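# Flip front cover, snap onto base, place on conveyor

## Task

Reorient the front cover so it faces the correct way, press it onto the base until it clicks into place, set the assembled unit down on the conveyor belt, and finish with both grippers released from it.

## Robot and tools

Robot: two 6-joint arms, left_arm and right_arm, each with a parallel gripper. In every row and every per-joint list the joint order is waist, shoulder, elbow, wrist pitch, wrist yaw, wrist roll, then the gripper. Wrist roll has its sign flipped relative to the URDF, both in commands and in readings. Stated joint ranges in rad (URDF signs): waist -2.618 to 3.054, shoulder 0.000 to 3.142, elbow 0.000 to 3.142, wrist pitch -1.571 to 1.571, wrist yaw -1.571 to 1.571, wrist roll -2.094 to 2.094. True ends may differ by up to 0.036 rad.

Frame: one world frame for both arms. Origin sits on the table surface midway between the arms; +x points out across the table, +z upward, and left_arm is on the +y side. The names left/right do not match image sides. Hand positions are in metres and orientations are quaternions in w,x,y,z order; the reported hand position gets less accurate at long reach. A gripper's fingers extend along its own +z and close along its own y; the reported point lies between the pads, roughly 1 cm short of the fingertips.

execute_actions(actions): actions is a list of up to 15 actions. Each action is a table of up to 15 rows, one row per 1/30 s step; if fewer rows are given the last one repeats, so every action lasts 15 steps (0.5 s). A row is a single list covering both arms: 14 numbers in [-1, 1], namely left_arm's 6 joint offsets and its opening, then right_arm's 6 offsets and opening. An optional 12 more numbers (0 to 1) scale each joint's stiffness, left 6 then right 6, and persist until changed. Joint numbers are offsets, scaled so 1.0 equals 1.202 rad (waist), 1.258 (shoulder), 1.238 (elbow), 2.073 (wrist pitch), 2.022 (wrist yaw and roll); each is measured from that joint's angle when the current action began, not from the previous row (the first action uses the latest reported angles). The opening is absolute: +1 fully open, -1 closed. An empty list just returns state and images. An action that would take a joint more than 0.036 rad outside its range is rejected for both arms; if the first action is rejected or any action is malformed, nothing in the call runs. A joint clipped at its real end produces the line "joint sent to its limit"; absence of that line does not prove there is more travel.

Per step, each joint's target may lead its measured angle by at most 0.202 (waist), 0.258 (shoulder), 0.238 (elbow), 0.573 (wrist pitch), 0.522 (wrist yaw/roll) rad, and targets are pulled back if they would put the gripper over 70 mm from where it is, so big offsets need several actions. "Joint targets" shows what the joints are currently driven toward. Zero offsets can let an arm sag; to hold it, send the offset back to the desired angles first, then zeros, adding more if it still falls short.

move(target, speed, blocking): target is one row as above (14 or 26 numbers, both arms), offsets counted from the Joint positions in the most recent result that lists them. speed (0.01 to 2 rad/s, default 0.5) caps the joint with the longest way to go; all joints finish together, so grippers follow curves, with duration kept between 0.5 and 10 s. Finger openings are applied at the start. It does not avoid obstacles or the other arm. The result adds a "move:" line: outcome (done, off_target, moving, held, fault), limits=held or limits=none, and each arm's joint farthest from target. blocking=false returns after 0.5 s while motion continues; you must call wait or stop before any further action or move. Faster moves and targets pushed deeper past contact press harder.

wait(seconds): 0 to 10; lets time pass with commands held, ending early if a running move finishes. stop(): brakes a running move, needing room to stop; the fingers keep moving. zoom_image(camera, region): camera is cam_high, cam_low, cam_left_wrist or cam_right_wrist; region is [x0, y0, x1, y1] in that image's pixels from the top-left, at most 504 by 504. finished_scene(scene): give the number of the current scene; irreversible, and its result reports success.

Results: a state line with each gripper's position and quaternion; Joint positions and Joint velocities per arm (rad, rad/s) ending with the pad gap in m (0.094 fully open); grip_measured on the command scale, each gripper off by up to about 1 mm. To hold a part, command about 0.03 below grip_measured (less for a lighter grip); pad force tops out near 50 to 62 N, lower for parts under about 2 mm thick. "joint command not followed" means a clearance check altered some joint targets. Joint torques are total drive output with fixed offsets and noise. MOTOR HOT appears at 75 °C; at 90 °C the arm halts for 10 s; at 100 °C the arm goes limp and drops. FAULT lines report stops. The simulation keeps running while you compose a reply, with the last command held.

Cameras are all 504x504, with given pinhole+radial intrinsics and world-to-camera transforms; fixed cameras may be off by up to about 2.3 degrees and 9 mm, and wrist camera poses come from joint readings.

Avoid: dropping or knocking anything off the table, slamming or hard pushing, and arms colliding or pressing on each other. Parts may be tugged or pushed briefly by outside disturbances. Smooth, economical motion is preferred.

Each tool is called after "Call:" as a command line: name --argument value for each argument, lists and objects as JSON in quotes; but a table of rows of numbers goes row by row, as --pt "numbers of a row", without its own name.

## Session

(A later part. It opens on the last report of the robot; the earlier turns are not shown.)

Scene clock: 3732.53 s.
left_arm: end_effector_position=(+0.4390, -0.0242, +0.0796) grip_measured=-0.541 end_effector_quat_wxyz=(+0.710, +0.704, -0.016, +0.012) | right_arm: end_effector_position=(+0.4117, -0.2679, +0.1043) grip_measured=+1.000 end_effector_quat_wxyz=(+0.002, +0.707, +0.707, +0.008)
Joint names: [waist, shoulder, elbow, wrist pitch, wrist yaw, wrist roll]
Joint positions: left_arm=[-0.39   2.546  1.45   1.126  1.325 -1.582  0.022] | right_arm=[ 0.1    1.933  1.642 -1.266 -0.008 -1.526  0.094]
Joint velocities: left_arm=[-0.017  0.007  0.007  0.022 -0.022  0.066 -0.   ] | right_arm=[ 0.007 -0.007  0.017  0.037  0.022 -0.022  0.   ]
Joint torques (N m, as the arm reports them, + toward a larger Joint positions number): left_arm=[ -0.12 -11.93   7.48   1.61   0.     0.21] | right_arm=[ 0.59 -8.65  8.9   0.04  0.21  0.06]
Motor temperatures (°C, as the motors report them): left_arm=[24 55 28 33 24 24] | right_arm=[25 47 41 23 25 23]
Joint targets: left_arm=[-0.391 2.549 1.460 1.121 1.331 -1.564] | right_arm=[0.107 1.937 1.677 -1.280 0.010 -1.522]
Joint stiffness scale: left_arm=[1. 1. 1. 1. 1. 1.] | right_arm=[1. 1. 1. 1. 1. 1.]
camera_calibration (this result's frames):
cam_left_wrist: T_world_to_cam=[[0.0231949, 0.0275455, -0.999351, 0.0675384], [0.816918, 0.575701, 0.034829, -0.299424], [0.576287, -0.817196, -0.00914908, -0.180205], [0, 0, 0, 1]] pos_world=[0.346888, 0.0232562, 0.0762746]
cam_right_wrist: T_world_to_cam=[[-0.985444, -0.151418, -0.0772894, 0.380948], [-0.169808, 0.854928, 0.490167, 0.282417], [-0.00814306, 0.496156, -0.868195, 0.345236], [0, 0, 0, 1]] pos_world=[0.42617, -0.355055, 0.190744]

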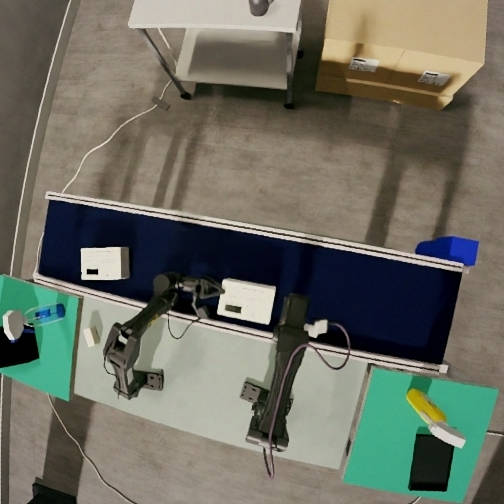

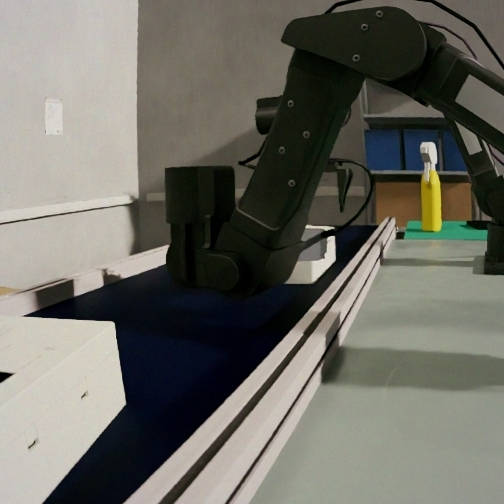

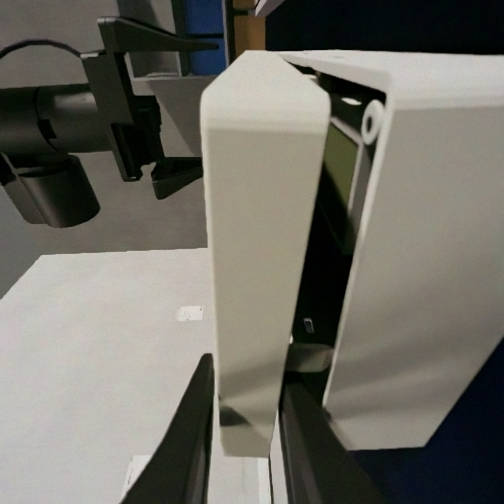

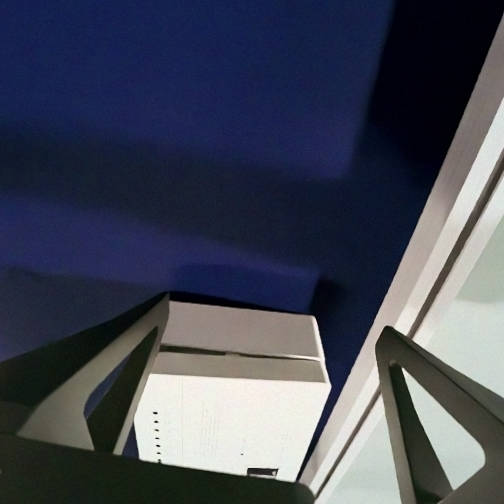

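Call:
execute_actions --actions '[[[-0.0008,0.002,0.008,-0.002,0.003,0.0089,-0.525,0.0058,0.0032,0.0283,-0.0068,0.0089,0.002,1.0],[-0.0008,0.002,0.008,-0.002,0.003,0.0089,-0.51,0.0058,0.0032,0.0283,-0.0068,0.0089,0.002,1.0],[-0.0008,0.002,0.008,-0.002,0.003,0.0089,-0.495,0.0058,0.0032,0.0283,-0.0068,0.0089,0.002,1.0],[-0.0008,0.002,0.008,-0.002,0.003,0.0089,-0.48,0.0058,0.0032,0.0283,-0.0068,0.0089,0.002,1.0],[-0.0008,0.002,0.008,-0.002,0.003,0.0089,-0.465,0.0058,0.0032,0.0283,-0.0068,0.0089,0.002,1.0],[-0.0008,0.002,0.008,-0.002,0.003,0.0089,-0.45,0.0058,0.0032,0.0283,-0.0068,0.0089,0.002,1.0]]]'

Call:
zoom_image --camera "cam_left_wrist" --region '[170, 280, 400, 480]'

Scene clock: 3757.80 s.
left_arm: end_effector_position=(+0.4390, -0.0242, +0.0796) grip_measured=-0.451 end_effector_quat_wxyz=(+0.710, +0.704, -0.016, +0.012) | right_arm: end_effector_position=(+0.4117, -0.2679, +0.1043) grip_measured=+1.000 end_effector_quat_wxyz=(+0.002, +0.707, +0.707, +0.008)
Joint names: [waist, shoulder, elbow, wrist pitch, wrist yaw, wrist roll]
Joint positions: left_arm=[-0.39   2.546  1.45   1.126  1.325 -1.581  0.026] | right_arm=[ 0.1    1.933  1.642 -1.266 -0.008 -1.526  0.094]
Joint velocities: left_arm=[-0.017  0.017  0.007 -0.037 -0.007  0.066 -0.   ] | right_arm=[ 0.007  0.007 -0.007 -0.022 -0.022 -0.007  0.   ]
Joint torques (N m, as the arm reports them, + toward a larger Joint positions number): left_arm=[ -0.04 -11.93   7.59   1.62   0.02   0.22] | right_arm=[ 0.59 -8.64  8.89  0.04  0.21  0.06]
Motor temperatures (°C, as the motors report them): left_arm=[24 55 28 33 24 24] | right_arm=[25 47 41 23 25 23]
Joint targets: left_arm=[-0.391 2.549 1.460 1.121 1.331 -1.564] | right_arm=[0.107 1.937 1.677 -1.280 0.010 -1.522]
Joint stiffness scale: left_arm=[1. 1. 1. 1. 1. 1.] | right_arm=[1. 1. 1. 1. 1. 1.]
camera_calibration (this result's frames):
cam_left_wrist: T_world_to_cam=[[0.0224327, 0.0275498, -0.999369, 0.0678746], [0.816947, 0.575697, 0.0342082, -0.299388], [0.576276, -0.817199, -0.00959233, -0.180164], [0, 0, 0, 1]] pos_world=[0.346886, 0.0232567, 0.0763451]
cam_right_wrist: T_world_to_cam=[[-0.985444, -0.151418, -0.0772894, 0.380948], [-0.169808, 0.854928, 0.490167, 0.282417], [-0.00814306, 0.496156, -0.868195, 0.345236], [0, 0, 0, 1]] pos_world=[0.42617, -0.355055, 0.190744]

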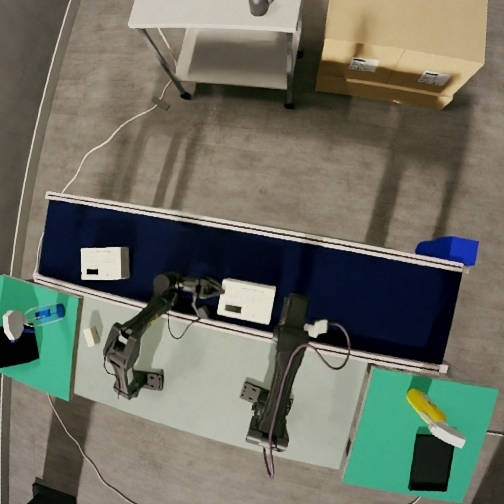

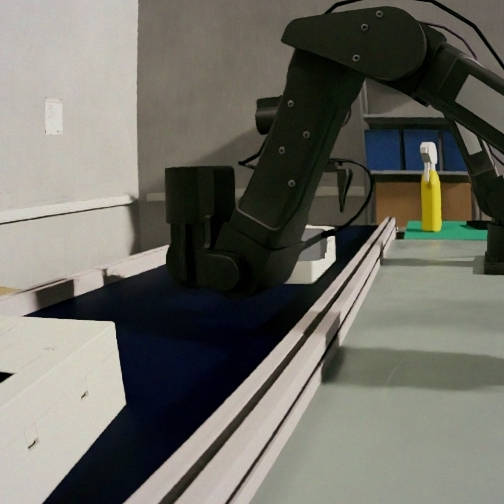

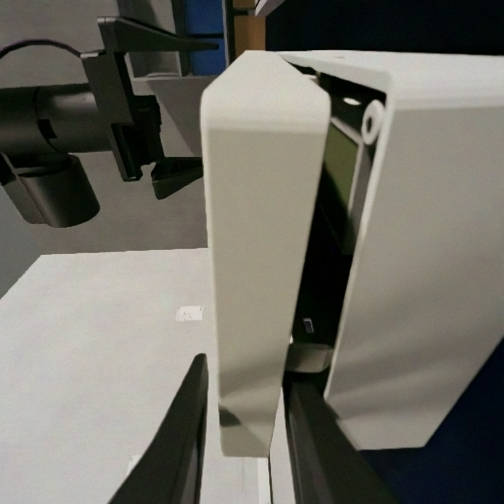

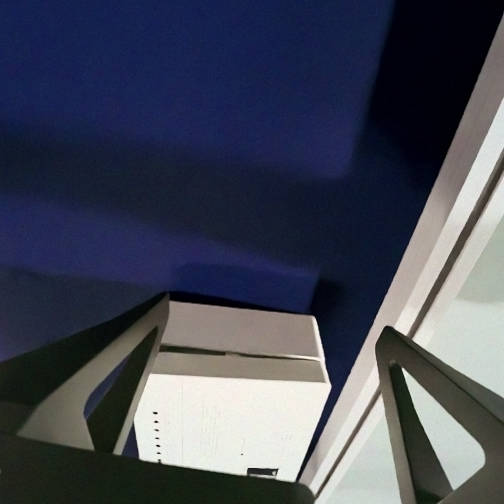

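Region (170, 280, 400, 480) of cam_left_wrist's 504x504 image, scaled by 2.191, with more detail than that image has; it fills the top 438 rows of this view, and the rest is white.

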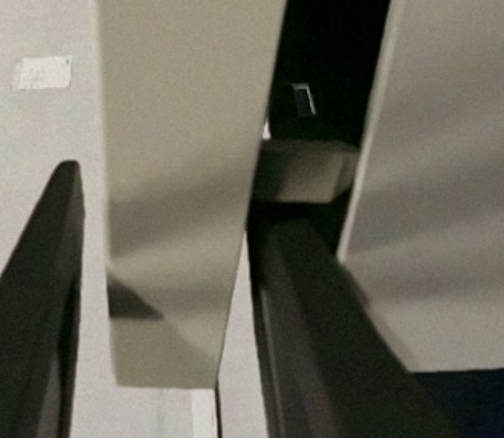

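Call:
move --target '[0.066,-0.003,0.008,-0.0024,0.040,0.0084,-0.45,0.0058,0.0032,0.0283,-0.0068,0.0089,0.002,1.0]' --speed 0.1

Scene clock: 3784.93 s.
left_arm: end_effector_position=(+0.4472, +0.0101, +0.0793) grip_measured=-0.451 end_effector_quat_wxyz=(+0.709, +0.705, -0.015, +0.014) | right_arm: end_effector_position=(+0.4117, -0.2679, +0.1043) grip_measured=+1.000 end_effector_quat_wxyz=(+0.002, +0.707, +0.707, +0.008)
Joint names: [waist, shoulder, elbow, wrist pitch, wrist yaw, wrist roll]
Joint positions: left_arm=[-0.316  2.546  1.45   1.126  1.395 -1.581  0.026] | right_arm=[ 0.1    1.933  1.642 -1.266 -0.008 -1.526  0.094]
Joint velocities: left_arm=[-0.007  0.002 -0.012  0.022  0.022  0.007 -0.001] | right_arm=[ 0.002 -0.002 -0.007 -0.022 -0.022 -0.022  0.   ]
Joint torques (N m, as the arm reports them, + toward a larger Joint positions number): left_arm=[  0.44 -12.24   7.41   1.57   0.06   0.21] | right_arm=[ 0.59 -8.64  8.9   0.04  0.21  0.06]
Motor temperatures (°C, as the motors report them): left_arm=[24 55 28 33 24 24] | right_arm=[25 47 41 23 25 23]
Joint targets: left_arm=[-0.310 2.542 1.460 1.120 1.406 -1.564] | right_arm=[0.107 1.937 1.677 -1.280 0.010 -1.522]
Joint stiffness scale: left_arm=[1. 1. 1. 1. 1. 1.] | right_arm=[1. 1. 1. 1. 1. 1.]
move: off_target (right_arm); limits=none; left_arm: farthest joint: the wrist roll, 0.017 radians from its target (0.017 radians at the start); right_arm: farthest joint: the elbow, 0.035 radians from its target (0.035 radians at the start)
camera_calibration (this result's frames):
cam_left_wrist: T_world_to_cam=[[0.0238854, 0.0295429, -0.999278, 0.0657847], [0.814449, 0.57908, 0.0365875, -0.324882], [0.579743, -0.814735, -0.0102296, -0.158347], [0, 0, 0, 1]] pos_world=[0.354829, 0.057179, 0.0760041]
cam_right_wrist: T_world_to_cam=[[-0.985444, -0.151418, -0.0772894, 0.380948], [-0.169808, 0.854928, 0.490167, 0.282417], [-0.00814306, 0.496156, -0.868195, 0.345236], [0, 0, 0, 1]] pos_world=[0.42617, -0.355055, 0.190744]

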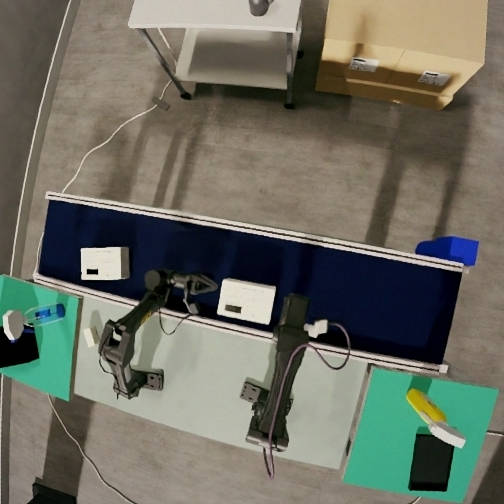

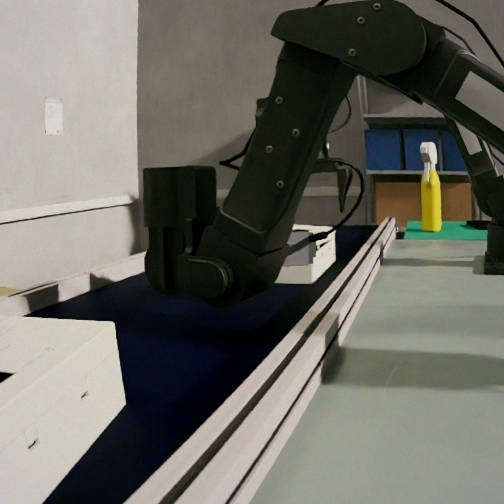

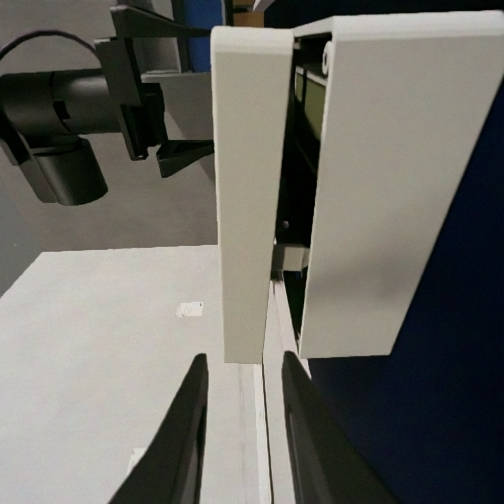

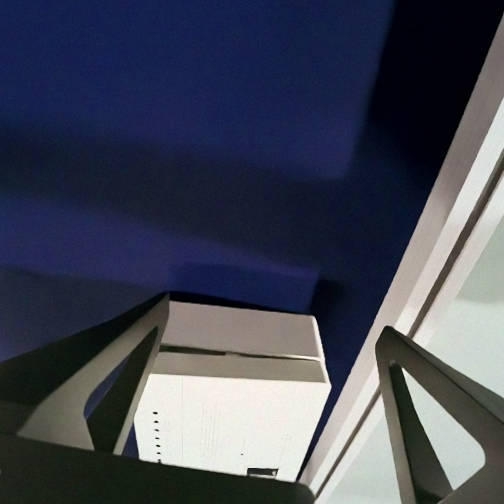

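Call:
zoom_image --camera "cam_left_wrist" --region '[200, 0, 400, 130]'

Call:
zoom_image --camera "cam_left_wrist" --region '[210, 200, 410, 380]'

Call:
zoom_image --camera "cam_right_wrist" --region '[130, 290, 350, 470]'

Region (200, 0, 400, 130) of cam_left_wrist's 504x504 image, scaled by 2.520, with more detail than that image has; it fills the top 328 rows of this view, and the rest is white.

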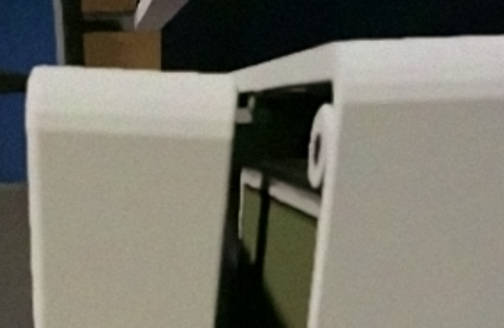

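Region (210, 200, 410, 380) of cam_left_wrist's 504x504 image, scaled by 2.520, with more detail than that image has; it fills the top 454 rows of this view, and the rest is white.

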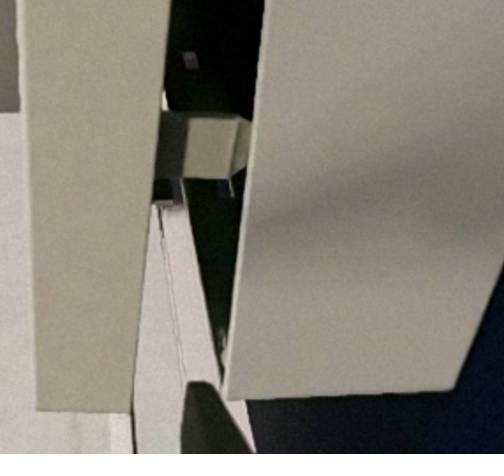

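Region (130, 290, 350, 470) of cam_right_wrist's 504x504 image, scaled by 2.291, with more detail than that image has; it fills the top 412 rows of this view, and the rest is white.

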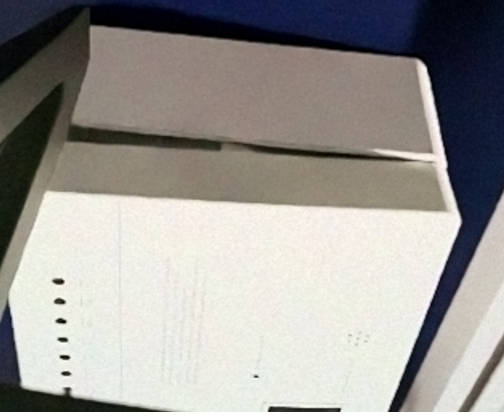

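Call:
zoom_image --camera "cam_low" --region '[270, 210, 350, 290]'

Call:
zoom_image --camera "cam_high" --region '[200, 265, 290, 340]'

Region (270, 210, 350, 290) of cam_low's 504x504 image, scaled by 6.300, with more detail than that image has.

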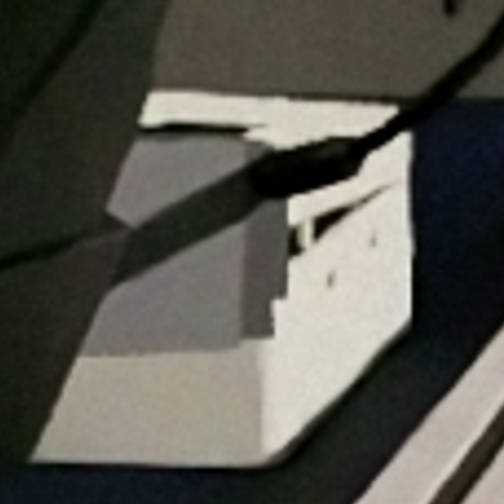

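Region (200, 265, 290, 340) of cam_high's 504x504 image, scaled by 5.600, with more detail than that image has.

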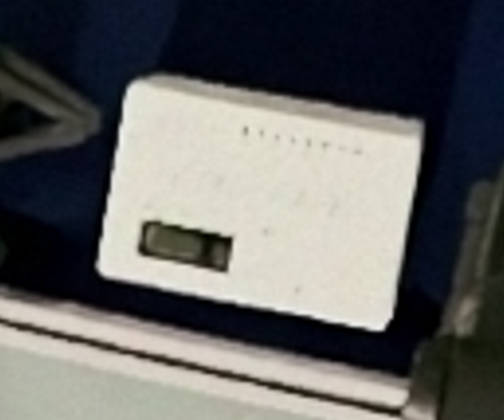

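Call:
move --target '[0.0205,0.0841,0.2481,-0.088,0.0136,0.0084,-1.0,0.0058,0.0032,0.0283,-0.0068,0.0089,0.002,1.0]' --speed 0.25

Scene clock: 3903.17 s.
left_arm: end_effector_position=(+0.4919, +0.0105, +0.0915) grip_measured=-0.993 end_effector_quat_wxyz=(+0.710, +0.704, -0.022, +0.020) | right_arm: end_effector_position=(+0.4117, -0.2679, +0.1043) grip_measured=+1.000 end_effector_quat_wxyz=(+0.002, +0.707, +0.707, +0.008)
Joint names: [waist, shoulder, elbow, wrist pitch, wrist yaw, wrist roll]
Joint positions: left_arm=[-0.3    2.643  1.725  0.968  1.412 -1.581  0.   ] | right_arm=[ 0.1    1.933  1.642 -1.266 -0.008 -1.526  0.094]
Joint velocities: left_arm=[ 0.002  0.002 -0.002 -0.095  0.022  0.022 -0.   ] | right_arm=[-0.012 -0.012  0.012  0.022  0.022  0.022  0.   ]
Joint torques (N m, as the arm reports them, + toward a larger Joint positions number): left_arm=[  0.68 -12.57  10.     1.35   0.04   0.21] | right_arm=[ 0.59 -8.64  8.9   0.04  0.21  0.07]
Motor temperatures (°C, as the motors report them): left_arm=[24 56 28 32 24 24] | right_arm=[25 47 41 23 25 23]
Joint targets: left_arm=[-0.291 2.652 1.758 0.944 1.423 -1.564] | right_arm=[0.107 1.937 1.677 -1.280 0.010 -1.522]
Joint stiffness scale: left_arm=[1. 1. 1. 1. 1. 1.] | right_arm=[1. 1. 1. 1. 1. 1.]
move: off_target (left_arm, right_arm); limits=none; left_arm: farthest joint: the elbow, 0.032 radians from its target (0.307 radians at the start); right_arm: farthest joint: the elbow, 0.035 radians from its target (0.035 radians at the start)
camera_calibration (this result's frames):
cam_left_wrist: T_world_to_cam=[[0.0431918, 0.0269143, -0.998704, 0.0673353], [0.814261, 0.578272, 0.050799, -0.363178], [0.57889, -0.8154, 0.00306137, -0.184614], [0, 0, 0, 1]] pos_world=[0.399684, 0.0576697, 0.0862623]
cam_right_wrist: T_world_to_cam=[[-0.985444, -0.151418, -0.0772894, 0.380948], [-0.169808, 0.854928, 0.490167, 0.282417], [-0.00814306, 0.496156, -0.868195, 0.345236], [0, 0, 0, 1]] pos_world=[0.42617, -0.355055, 0.190744]

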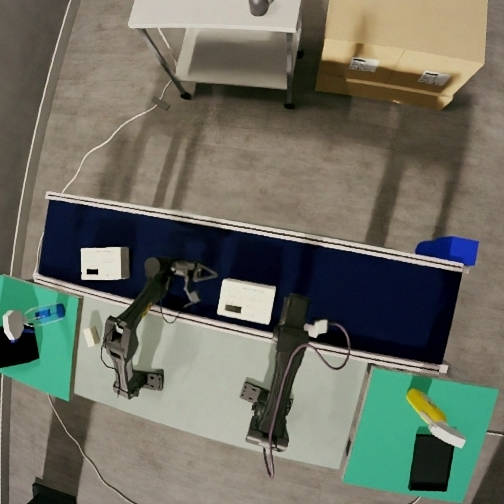

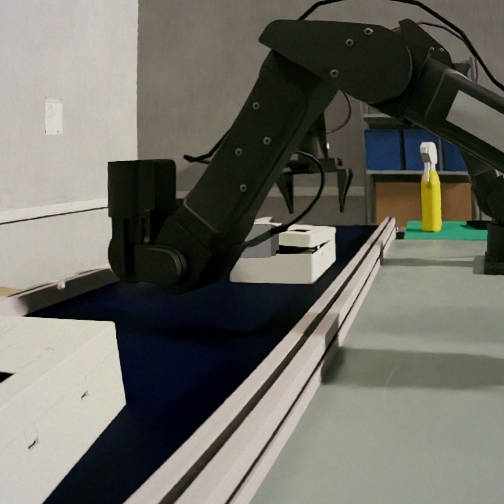

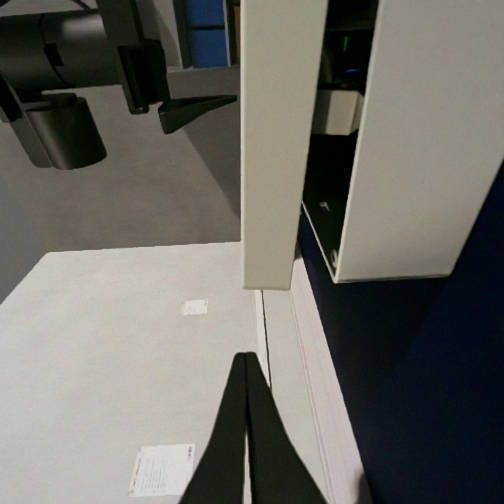

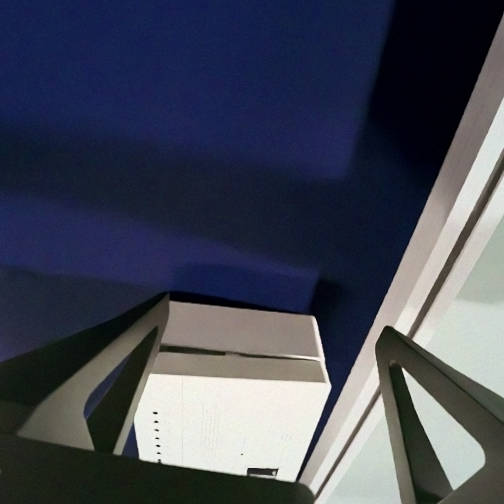

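Call:
move --target '[-0.0616,0.026,0.0485,-0.0333,-0.0391,0.0084,-1.0,0.0058,0.0032,0.0283,-0.0068,0.0089,0.002,1.0]' --speed 0.1

Scene clock: 3921.17 s.
left_arm: end_effector_position=(+0.4886, -0.0246, +0.0810) grip_measured=-0.993 end_effector_quat_wxyz=(+0.707, +0.707, -0.006, +0.005) | right_arm: end_effector_position=(+0.4117, -0.2679, +0.1043) grip_measured=+1.000 end_effector_quat_wxyz=(+0.002, +0.707, +0.707, +0.008)
Joint names: [waist, shoulder, elbow, wrist pitch, wrist yaw, wrist roll]
Joint positions: left_arm=[-0.367  2.67   1.752  0.923  1.345 -1.582  0.   ] | right_arm=[ 0.1    1.933  1.642 -1.266 -0.008 -1.526  0.094]
Joint velocities: left_arm=[-0.002  0.012  0.007  0.051  0.037  0.007  0.   ] | right_arm=[ 0.027  0.012  0.007 -0.022 -0.081  0.022  0.   ]
Joint torques (N m, as the arm reports them, + toward a larger Joint positions number): left_arm=[ -0.46 -12.88  10.05   1.41  -0.17   0.21] | right_arm=[ 0.59 -8.64  8.89  0.04  0.22  0.07]
Motor temperatures (°C, as the motors report them): left_arm=[24 57 29 31 24 24] | right_arm=[25 46 41 23 25 23]
Joint targets: left_arm=[-0.373 2.676 1.785 0.899 1.333 -1.564] | right_arm=[0.107 1.937 1.677 -1.280 0.010 -1.522]
Joint stiffness scale: left_arm=[1. 1. 1. 1. 1. 1.] | right_arm=[1. 1. 1. 1. 1. 1.]
move: off_target (left_arm, right_arm); limits=none; left_arm: farthest joint: the elbow, 0.033 radians from its target (0.060 radians at the start); right_arm: farthest joint: the elbow, 0.035 radians from its target (0.035 radians at the start)
camera_calibration (this result's frames):
cam_left_wrist: T_world_to_cam=[[-0.0008893, 0.0337973, -0.999428, 0.0797442], [0.815801, 0.578027, 0.018821, -0.337809], [0.578333, -0.815317, -0.0280859, -0.208548], [0, 0, 0, 1]] pos_world=[0.396266, 0.0225352, 0.0801993]
cam_right_wrist: T_world_to_cam=[[-0.985444, -0.151418, -0.0772894, 0.380948], [-0.169808, 0.854928, 0.490167, 0.282417], [-0.00814306, 0.496156, -0.868195, 0.345236], [0, 0, 0, 1]] pos_world=[0.42617, -0.355055, 0.190744]

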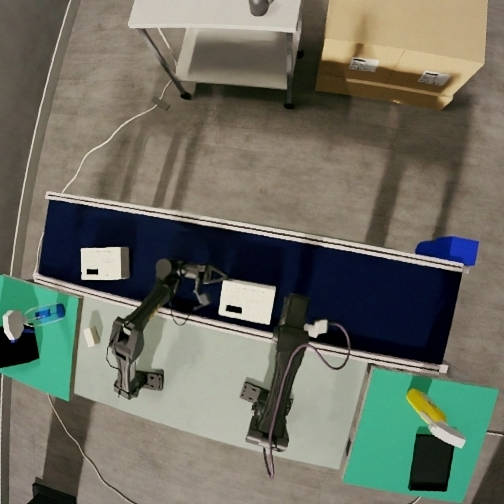

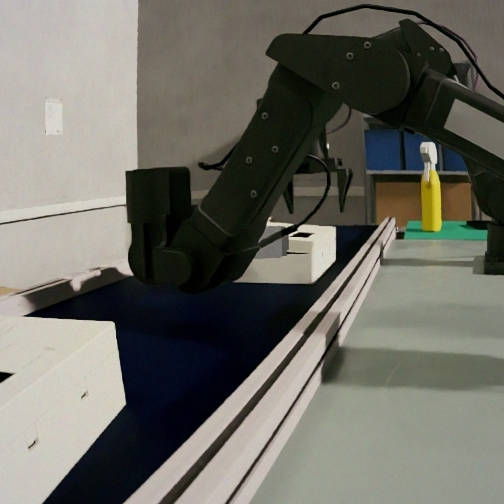

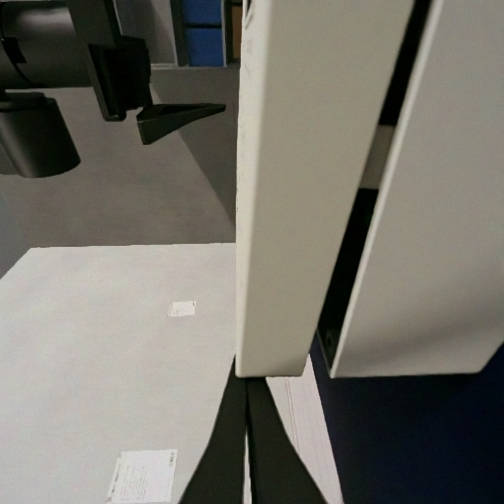

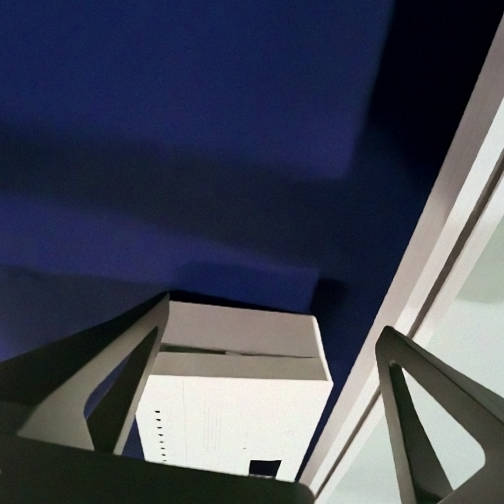

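Call:
zoom_image --camera "cam_left_wrist" --region '[220, 230, 420, 400]'

Call:
zoom_image --camera "cam_right_wrist" --region '[130, 290, 350, 470]'

Call:
zoom_image --camera "cam_low" --region '[260, 210, 350, 290]'

Region (220, 230, 420, 400) of cam_left_wrist's 504x504 image, scaled by 2.520, with more detail than that image has; it fills the top 428 rows of this view, and the rest is white.

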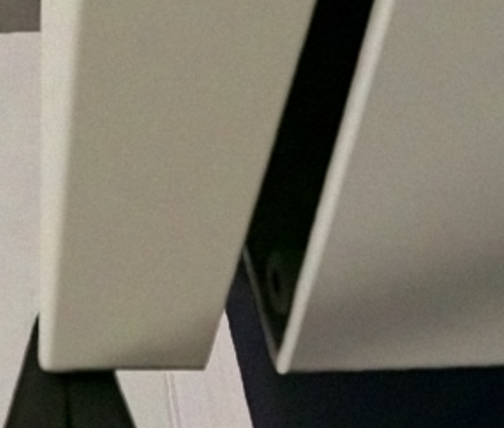

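Region (130, 290, 350, 470) of cam_right_wrist's 504x504 image, scaled by 2.291, with more detail than that image has; it fills the top 412 rows of this view, and the rest is white.

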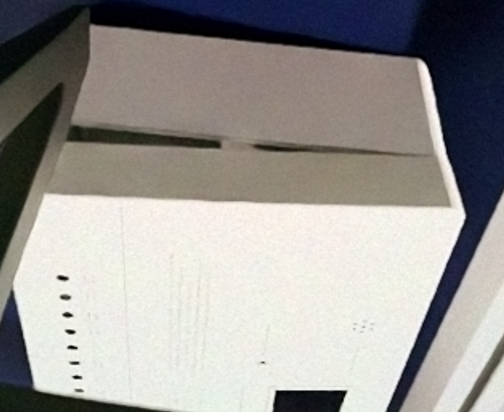

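Region (260, 210, 350, 290) of cam_low's 504x504 image, scaled by 5.600, with more detail than that image has.

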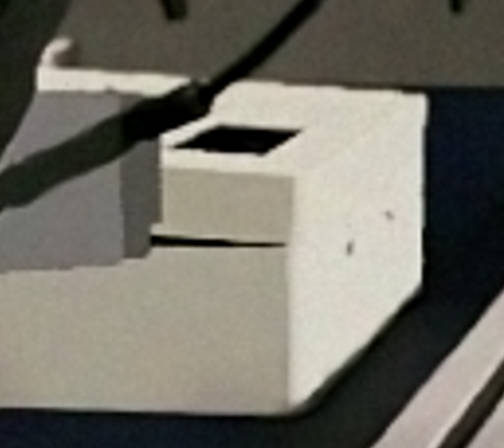

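Call:
move --target '[0.11,-0.004,0.0266,-0.005,0.0,0.0084,-1.0,0.0058,0.0032,0.0283,-0.0068,0.0089,0.002,1.0]' --speed 0.2

Scene clock: 3954.70 s.
left_arm: end_effector_position=(+0.5232, +0.0448, +0.0811) grip_measured=-0.993 end_effector_quat_wxyz=(+0.706, +0.706, +0.040, +0.052) | right_arm: end_effector_position=(+0.4117, -0.2679, +0.1043) grip_measured=+1.000 end_effector_quat_wxyz=(+0.002, +0.707, +0.707, +0.008)
Joint names: [waist, shoulder, elbow, wrist pitch, wrist yaw, wrist roll]
Joint positions: left_arm=[-0.235  2.67   1.752  0.923  1.344 -1.582  0.   ] | right_arm=[ 0.1    1.933  1.642 -1.266 -0.008 -1.526  0.094]
Joint velocities: left_arm=[-0.012 -0.012  0.002 -0.007 -0.051  0.007  0.   ] | right_arm=[ 0.012 -0.017  0.002 -0.051  0.022 -0.037  0.   ]
Joint torques (N m, as the arm reports them, + toward a larger Joint positions number): left_arm=[  0.03 -13.64  10.04   1.53   0.     0.23] | right_arm=[ 0.59 -8.65  8.9   0.04  0.21  0.06]
Motor temperatures (°C, as the motors report them): left_arm=[24 58 30 31 24 24] | right_arm=[25 46 41 23 25 23]
Joint targets: left_arm=[-0.235 2.665 1.785 0.912 1.345 -1.565] | right_arm=[0.107 1.937 1.677 -1.280 0.010 -1.522]
Joint stiffness scale: left_arm=[1. 1. 1. 1. 1. 1.] | right_arm=[1. 1. 1. 1. 1. 1.]
move: off_target (left_arm, right_arm); limits=none; left_arm: farthest joint: the elbow, 0.033 radians from its target (0.033 radians at the start); right_arm: farthest joint: the elbow, 0.035 radians from its target (0.035 radians at the start)
camera_calibration (this result's frames):
cam_left_wrist: T_world_to_cam=[[-0.00458495, 0.0333948, -0.999432, 0.0794212], [0.732357, 0.680644, 0.0193832, -0.367145], [0.680905, -0.731852, -0.0275777, -0.229334], [0, 0, 0, 1]] pos_world=[0.4254, 0.0794041, 0.080168]
cam_right_wrist: T_world_to_cam=[[-0.985444, -0.151418, -0.0772894, 0.380948], [-0.169808, 0.854928, 0.490167, 0.282417], [-0.00814306, 0.496156, -0.868195, 0.345236], [0, 0, 0, 1]] pos_world=[0.42617, -0.355055, 0.190744]

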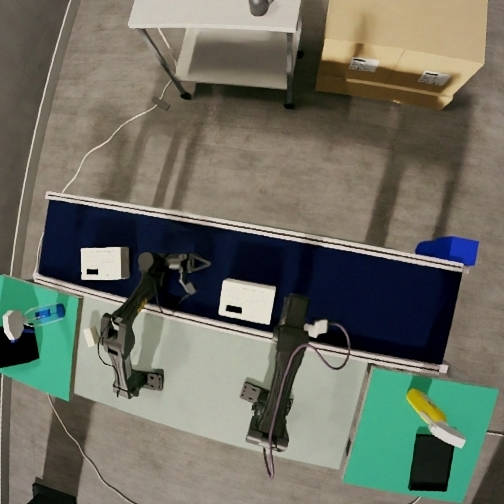

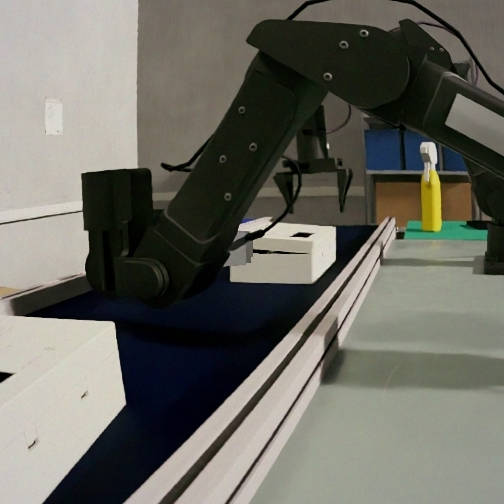

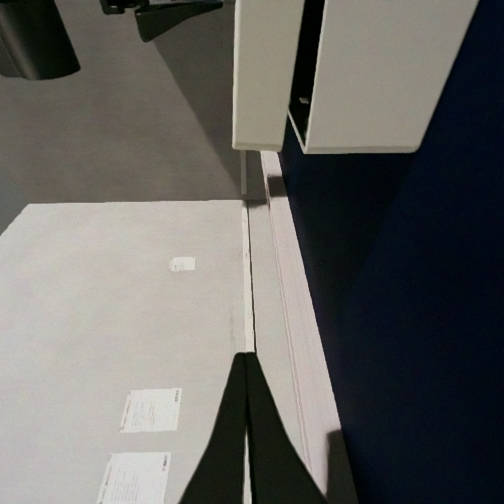

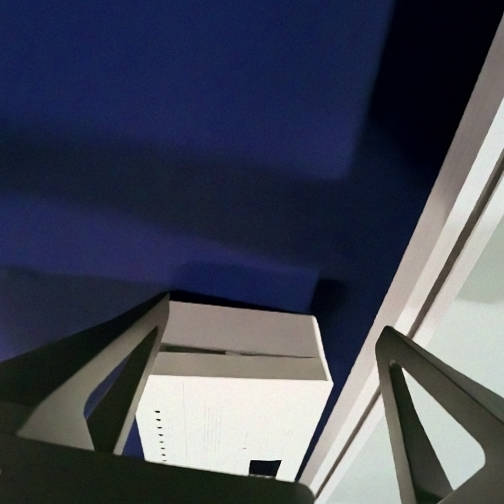

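Call:
execute_actions --actions '[]'

Scene clock: 3983.83 s.
left_arm: end_effector_position=(+0.5232, +0.0448, +0.0811) grip_measured=-0.993 end_effector_quat_wxyz=(+0.706, +0.706, +0.040, +0.052) | right_arm: end_effector_position=(+0.4117, -0.2679, +0.1043) grip_measured=+1.000 end_effector_quat_wxyz=(+0.002, +0.707, +0.707, +0.008)
Joint names: [waist, shoulder, elbow, wrist pitch, wrist yaw, wrist roll]
Joint positions: left_arm=[-0.235  2.67   1.752  0.923  1.344 -1.582  0.   ] | right_arm=[ 0.1    1.933  1.642 -1.266 -0.008 -1.526  0.094]
Joint velocities: left_arm=[-0.017 -0.012  0.002 -0.022  0.007 -0.007 -0.001] | right_arm=[-0.012  0.007  0.012  0.022  0.066  0.037  0.   ]
Joint torques (N m, as the arm reports them, + toward a larger Joint positions number): left_arm=[  0.   -13.58   9.93   1.57  -0.03   0.2 ] | right_arm=[ 0.6  -8.64  8.9   0.04  0.21  0.07]
Motor temperatures (°C, as the motors report them): left_arm=[24 60 30 31 24 24] | right_arm=[25 46 41 23 25 23]
Joint targets: left_arm=[-0.235 2.665 1.785 0.912 1.345 -1.564] | right_arm=[0.107 1.937 1.677 -1.280 0.010 -1.522]
Joint stiffness scale: left_arm=[1. 1. 1. 1. 1. 1.] | right_arm=[1. 1. 1. 1. 1. 1.]
camera_calibration (this result's frames):
cam_left_wrist: T_world_to_cam=[[-0.00496298, 0.0333455, -0.999432, 0.0796212], [0.732365, 0.680645, 0.0190726, -0.367123], [0.680894, -0.731854, -0.0277991, -0.22931], [0, 0, 0, 1]] pos_world=[0.4254, 0.0794041, 0.0802033]
cam_right_wrist: T_world_to_cam=[[-0.985444, -0.151418, -0.0772894, 0.380948], [-0.169808, 0.854928, 0.490167, 0.282417], [-0.00814306, 0.496156, -0.868195, 0.345236], [0, 0, 0, 1]] pos_world=[0.42617, -0.355055, 0.190744]

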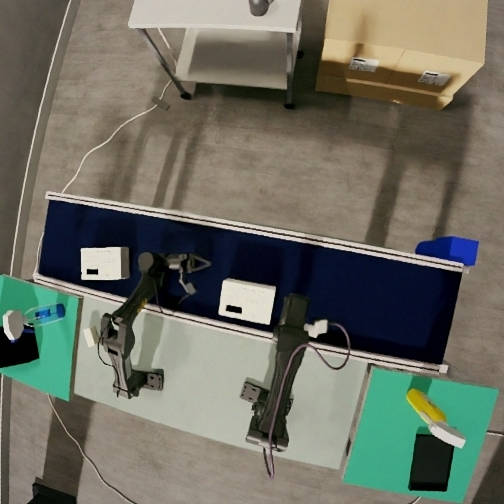

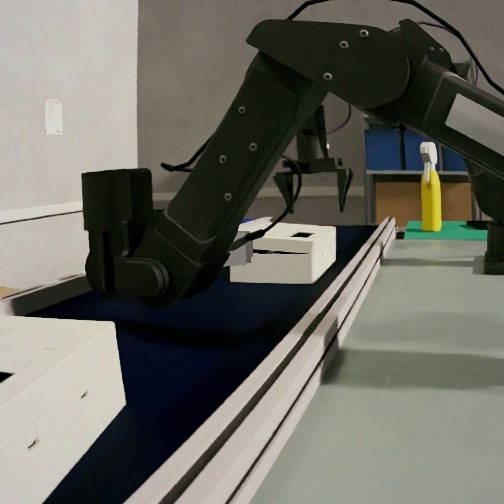

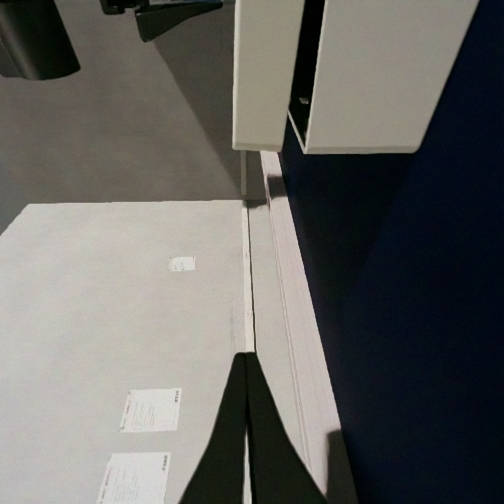

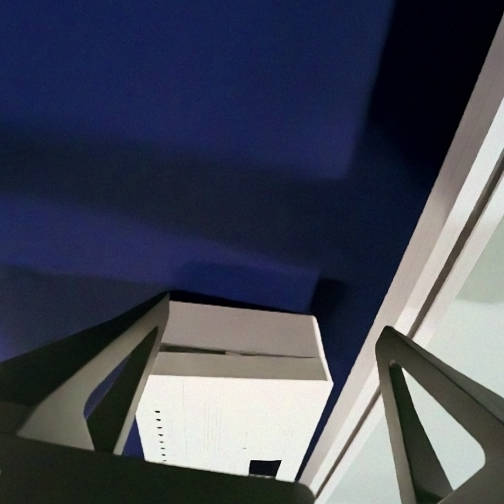

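Call:
move --target '[0.0, -0.358, 0.028, 0.0, 0.0, 0.0, -1.0, 0.3339, 0.1532, 0.3694, -0.1141, 0.0094, -0.2047, 0.66]' --speed 0.4

Scene clock: 4105.70 s.
left_arm: end_effector_position=(+0.4862, +0.0484, +0.3189) grip_measured=-0.993 end_effector_quat_wxyz=(+0.711, +0.660, -0.121, +0.210) | right_arm: end_effector_position=(+0.4296, -0.1064, +0.1415) grip_measured=+0.662 end_effector_quat_wxyz=(+0.004, +0.708, +0.706, +0.015)
Joint names: [waist, shoulder, elbow, wrist pitch, wrist yaw, wrist roll]
Joint positions: left_arm=[-0.235  2.225  1.752  0.934  1.345 -1.587  0.   ] | right_arm=[ 0.505  2.121  2.065 -1.484 -0.006 -1.935  0.078]
Joint velocities: left_arm=[-0.002 -0.022 -0.007 -0.037 -0.066  0.007 -0.   ] | right_arm=[-0.007  0.002  0.012  0.037 -0.007 -0.007 -0.   ]
Joint torques (N m, as the arm reports them, + toward a larger Joint positions number): left_arm=[  0.04 -12.1   11.08   1.3   -0.28   0.09] | right_arm=[ -0.12 -10.04   8.75   0.02   0.19  -0.03]
Motor temperatures (°C, as the motors report them): left_arm=[24 62 31 31 24 24] | right_arm=[25 46 42 23 25 23]
Joint targets: left_arm=[-0.235 2.219 1.787 0.923 1.345 -1.582] | right_arm=[0.502 2.126 2.100 -1.503 0.011 -1.940]
Joint stiffness scale: left_arm=[1. 1. 1. 1. 1. 1.] | right_arm=[1. 1. 1. 1. 1. 1.]
move: off_target (left_arm, right_arm); limits=none; left_arm: farthest joint: the elbow, 0.034 radians from its target (0.034 radians at the start); right_arm: farthest joint: the elbow, 0.034 radians from its target (0.457 radians at the start)
camera_calibration (this result's frames):
cam_left_wrist: T_world_to_cam=[[0.438921, -0.00840498, -0.898486, 0.0709957], [0.654899, 0.687626, 0.313494, -0.403579], [0.615187, -0.726017, 0.307318, -0.270144], [0, 0, 0, 1]] pos_world=[0.399331, 0.0819794, 0.273328]
cam_right_wrist: T_world_to_cam=[[-0.984969, -0.146959, -0.0907696, 0.428017], [-0.172675, 0.851168, 0.495678, 0.129175], [0.00441566, 0.503901, -0.86375, 0.292341], [0, 0, 0, 1]] pos_world=[0.442598, -0.19436, 0.227332]

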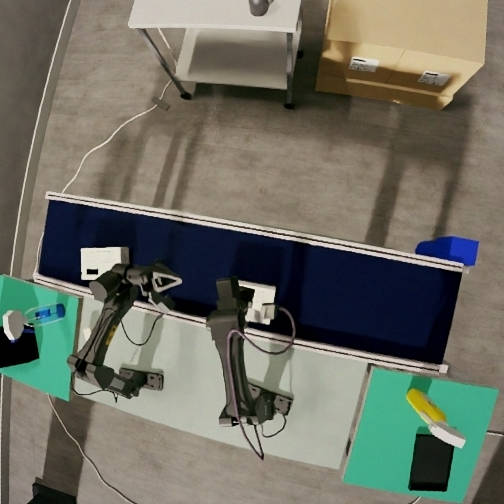

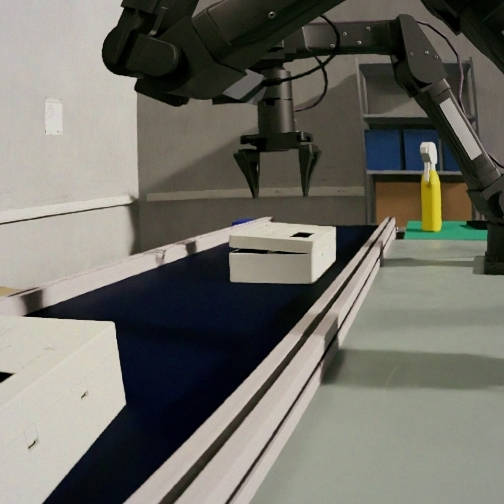

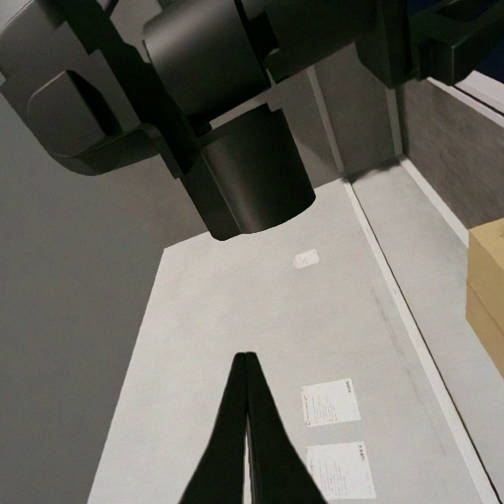

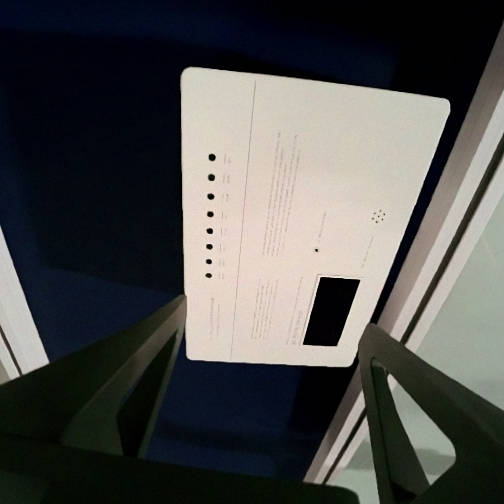

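Call:
zoom_image --camera "cam_low" --region '[200, 130, 360, 300]'

Call:
zoom_image --camera "cam_right_wrist" --region '[100, 40, 480, 420]'

Region (200, 130, 360, 300) of cam_low's 504x504 image, scaled by 2.965, with more detail than that image has; it fills the left 474 columns of this view, and the rest is white.

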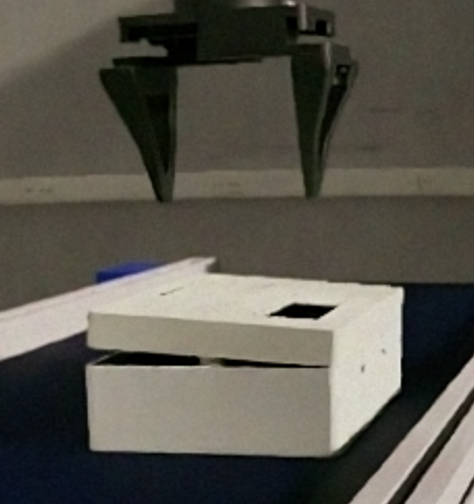

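Region (100, 40, 480, 420) of cam_right_wrist's 504x504 image, scaled by 1.326, with more detail than that image has.

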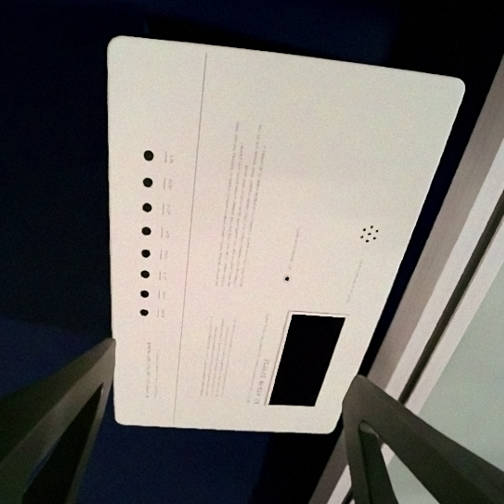

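Call:
move --target '[0.208, -0.199, 0.028, -0.12, -0.124, 0.0, -1.0, -0.0128, -0.0273, -0.1666, 0.1013, 0.0084, 0.0, 0.5]' --speed 0.22

Scene clock: 4227.57 s.
left_arm: end_effector_position=(+0.5118, +0.1918, +0.4260) grip_measured=-0.993 end_effector_quat_wxyz=(+0.677, +0.633, +0.039, +0.373) | right_arm: end_effector_position=(+0.4378, -0.1067, +0.0945) grip_measured=+0.502 end_effector_quat_wxyz=(+0.007, +0.711, +0.703, +0.022)
Joint names: [waist, shoulder, elbow, wrist pitch, wrist yaw, wrist roll]
Joint positions: left_arm=[ 0.014  1.992  1.752  0.702  1.117 -1.592  0.   ] | right_arm=[ 0.497  2.119  1.874 -1.279 -0.006 -1.935  0.071]
Joint velocities: left_arm=[ 0.032 -0.017 -0.007 -0.037  0.022  0.007 -0.001] | right_arm=[-0.022 -0.032 -0.007 -0.022 -0.051  0.037  0.   ]
Joint torques (N m, as the arm reports them, + toward a larger Joint positions number): left_arm=[ -0.06 -11.19  11.23   1.37  -0.48   0.06] | right_arm=[ -0.73 -12.99   4.86   0.31   0.2    0.02]
Motor temperatures (°C, as the motors report them): left_arm=[24 58 33 30 25 24] | right_arm=[25 49 41 23 25 23]
Joint targets: left_arm=[0.015 1.975 1.787 0.686 1.094 -1.587] | right_arm=[0.489 2.087 1.859 -1.274 0.011 -1.934]
Joint stiffness scale: left_arm=[1. 1. 1. 1. 1. 1.] | right_arm=[1. 1. 1. 1. 1. 1.]
move: off_target (left_arm, right_arm); limits=none; left_arm: farthest joint: the elbow, 0.034 radians from its target (0.034 radians at the start); right_arm: farthest joint: the shoulder, 0.032 radians from its target (0.035 radians at the start)
camera_calibration (this result's frames):
cam_left_wrist: T_world_to_cam=[[0.425869, 0.0993006, -0.899319, 0.143595], [0.277691, 0.931643, 0.234369, -0.372544], [0.861118, -0.349543, 0.369183, -0.439122], [0, 0, 0, 1]] pos_world=[0.420435, 0.179327, 0.378567]
cam_right_wrist: T_world_to_cam=[[-0.984671, -0.138532, -0.105979, 0.434073], [-0.17314, 0.849836, 0.497797, 0.153985], [0.021104, 0.508515, -0.860794, 0.244856], [0, 0, 0, 1]] pos_world=[0.448912, -0.195242, 0.18012]

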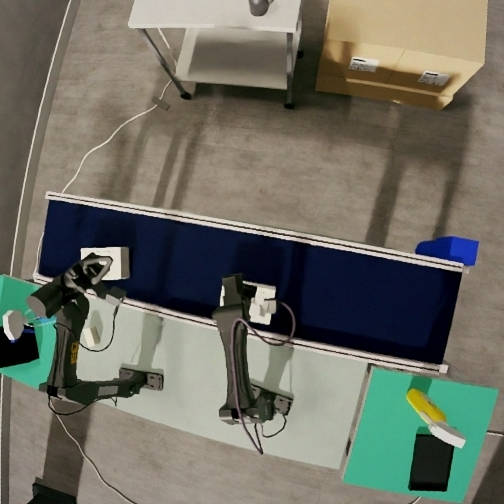

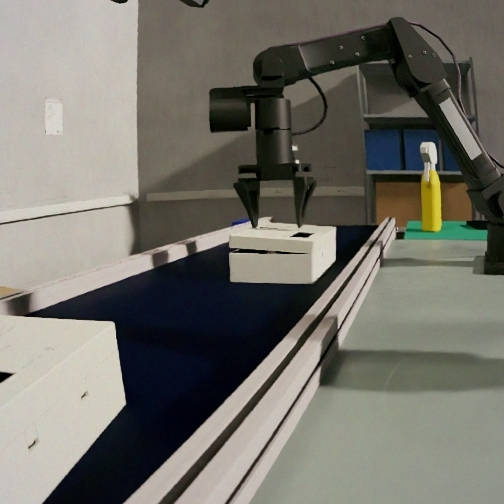

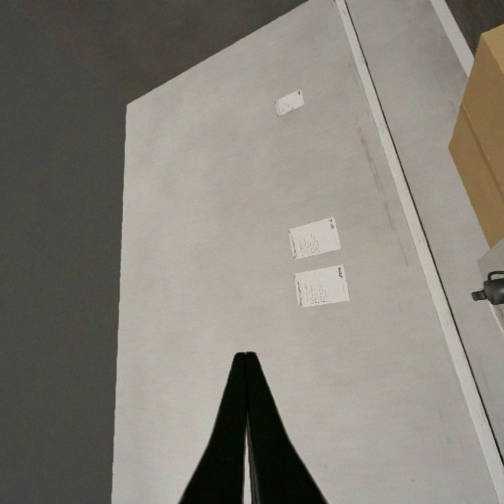

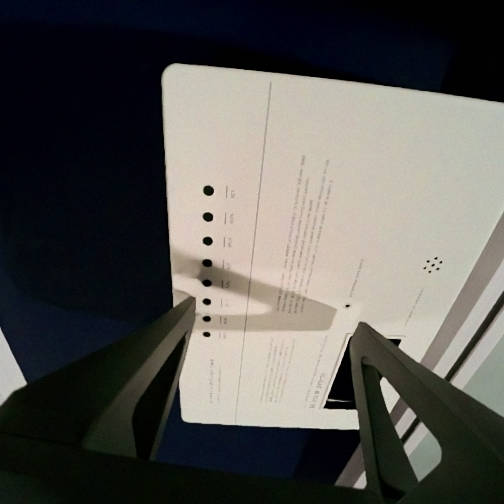

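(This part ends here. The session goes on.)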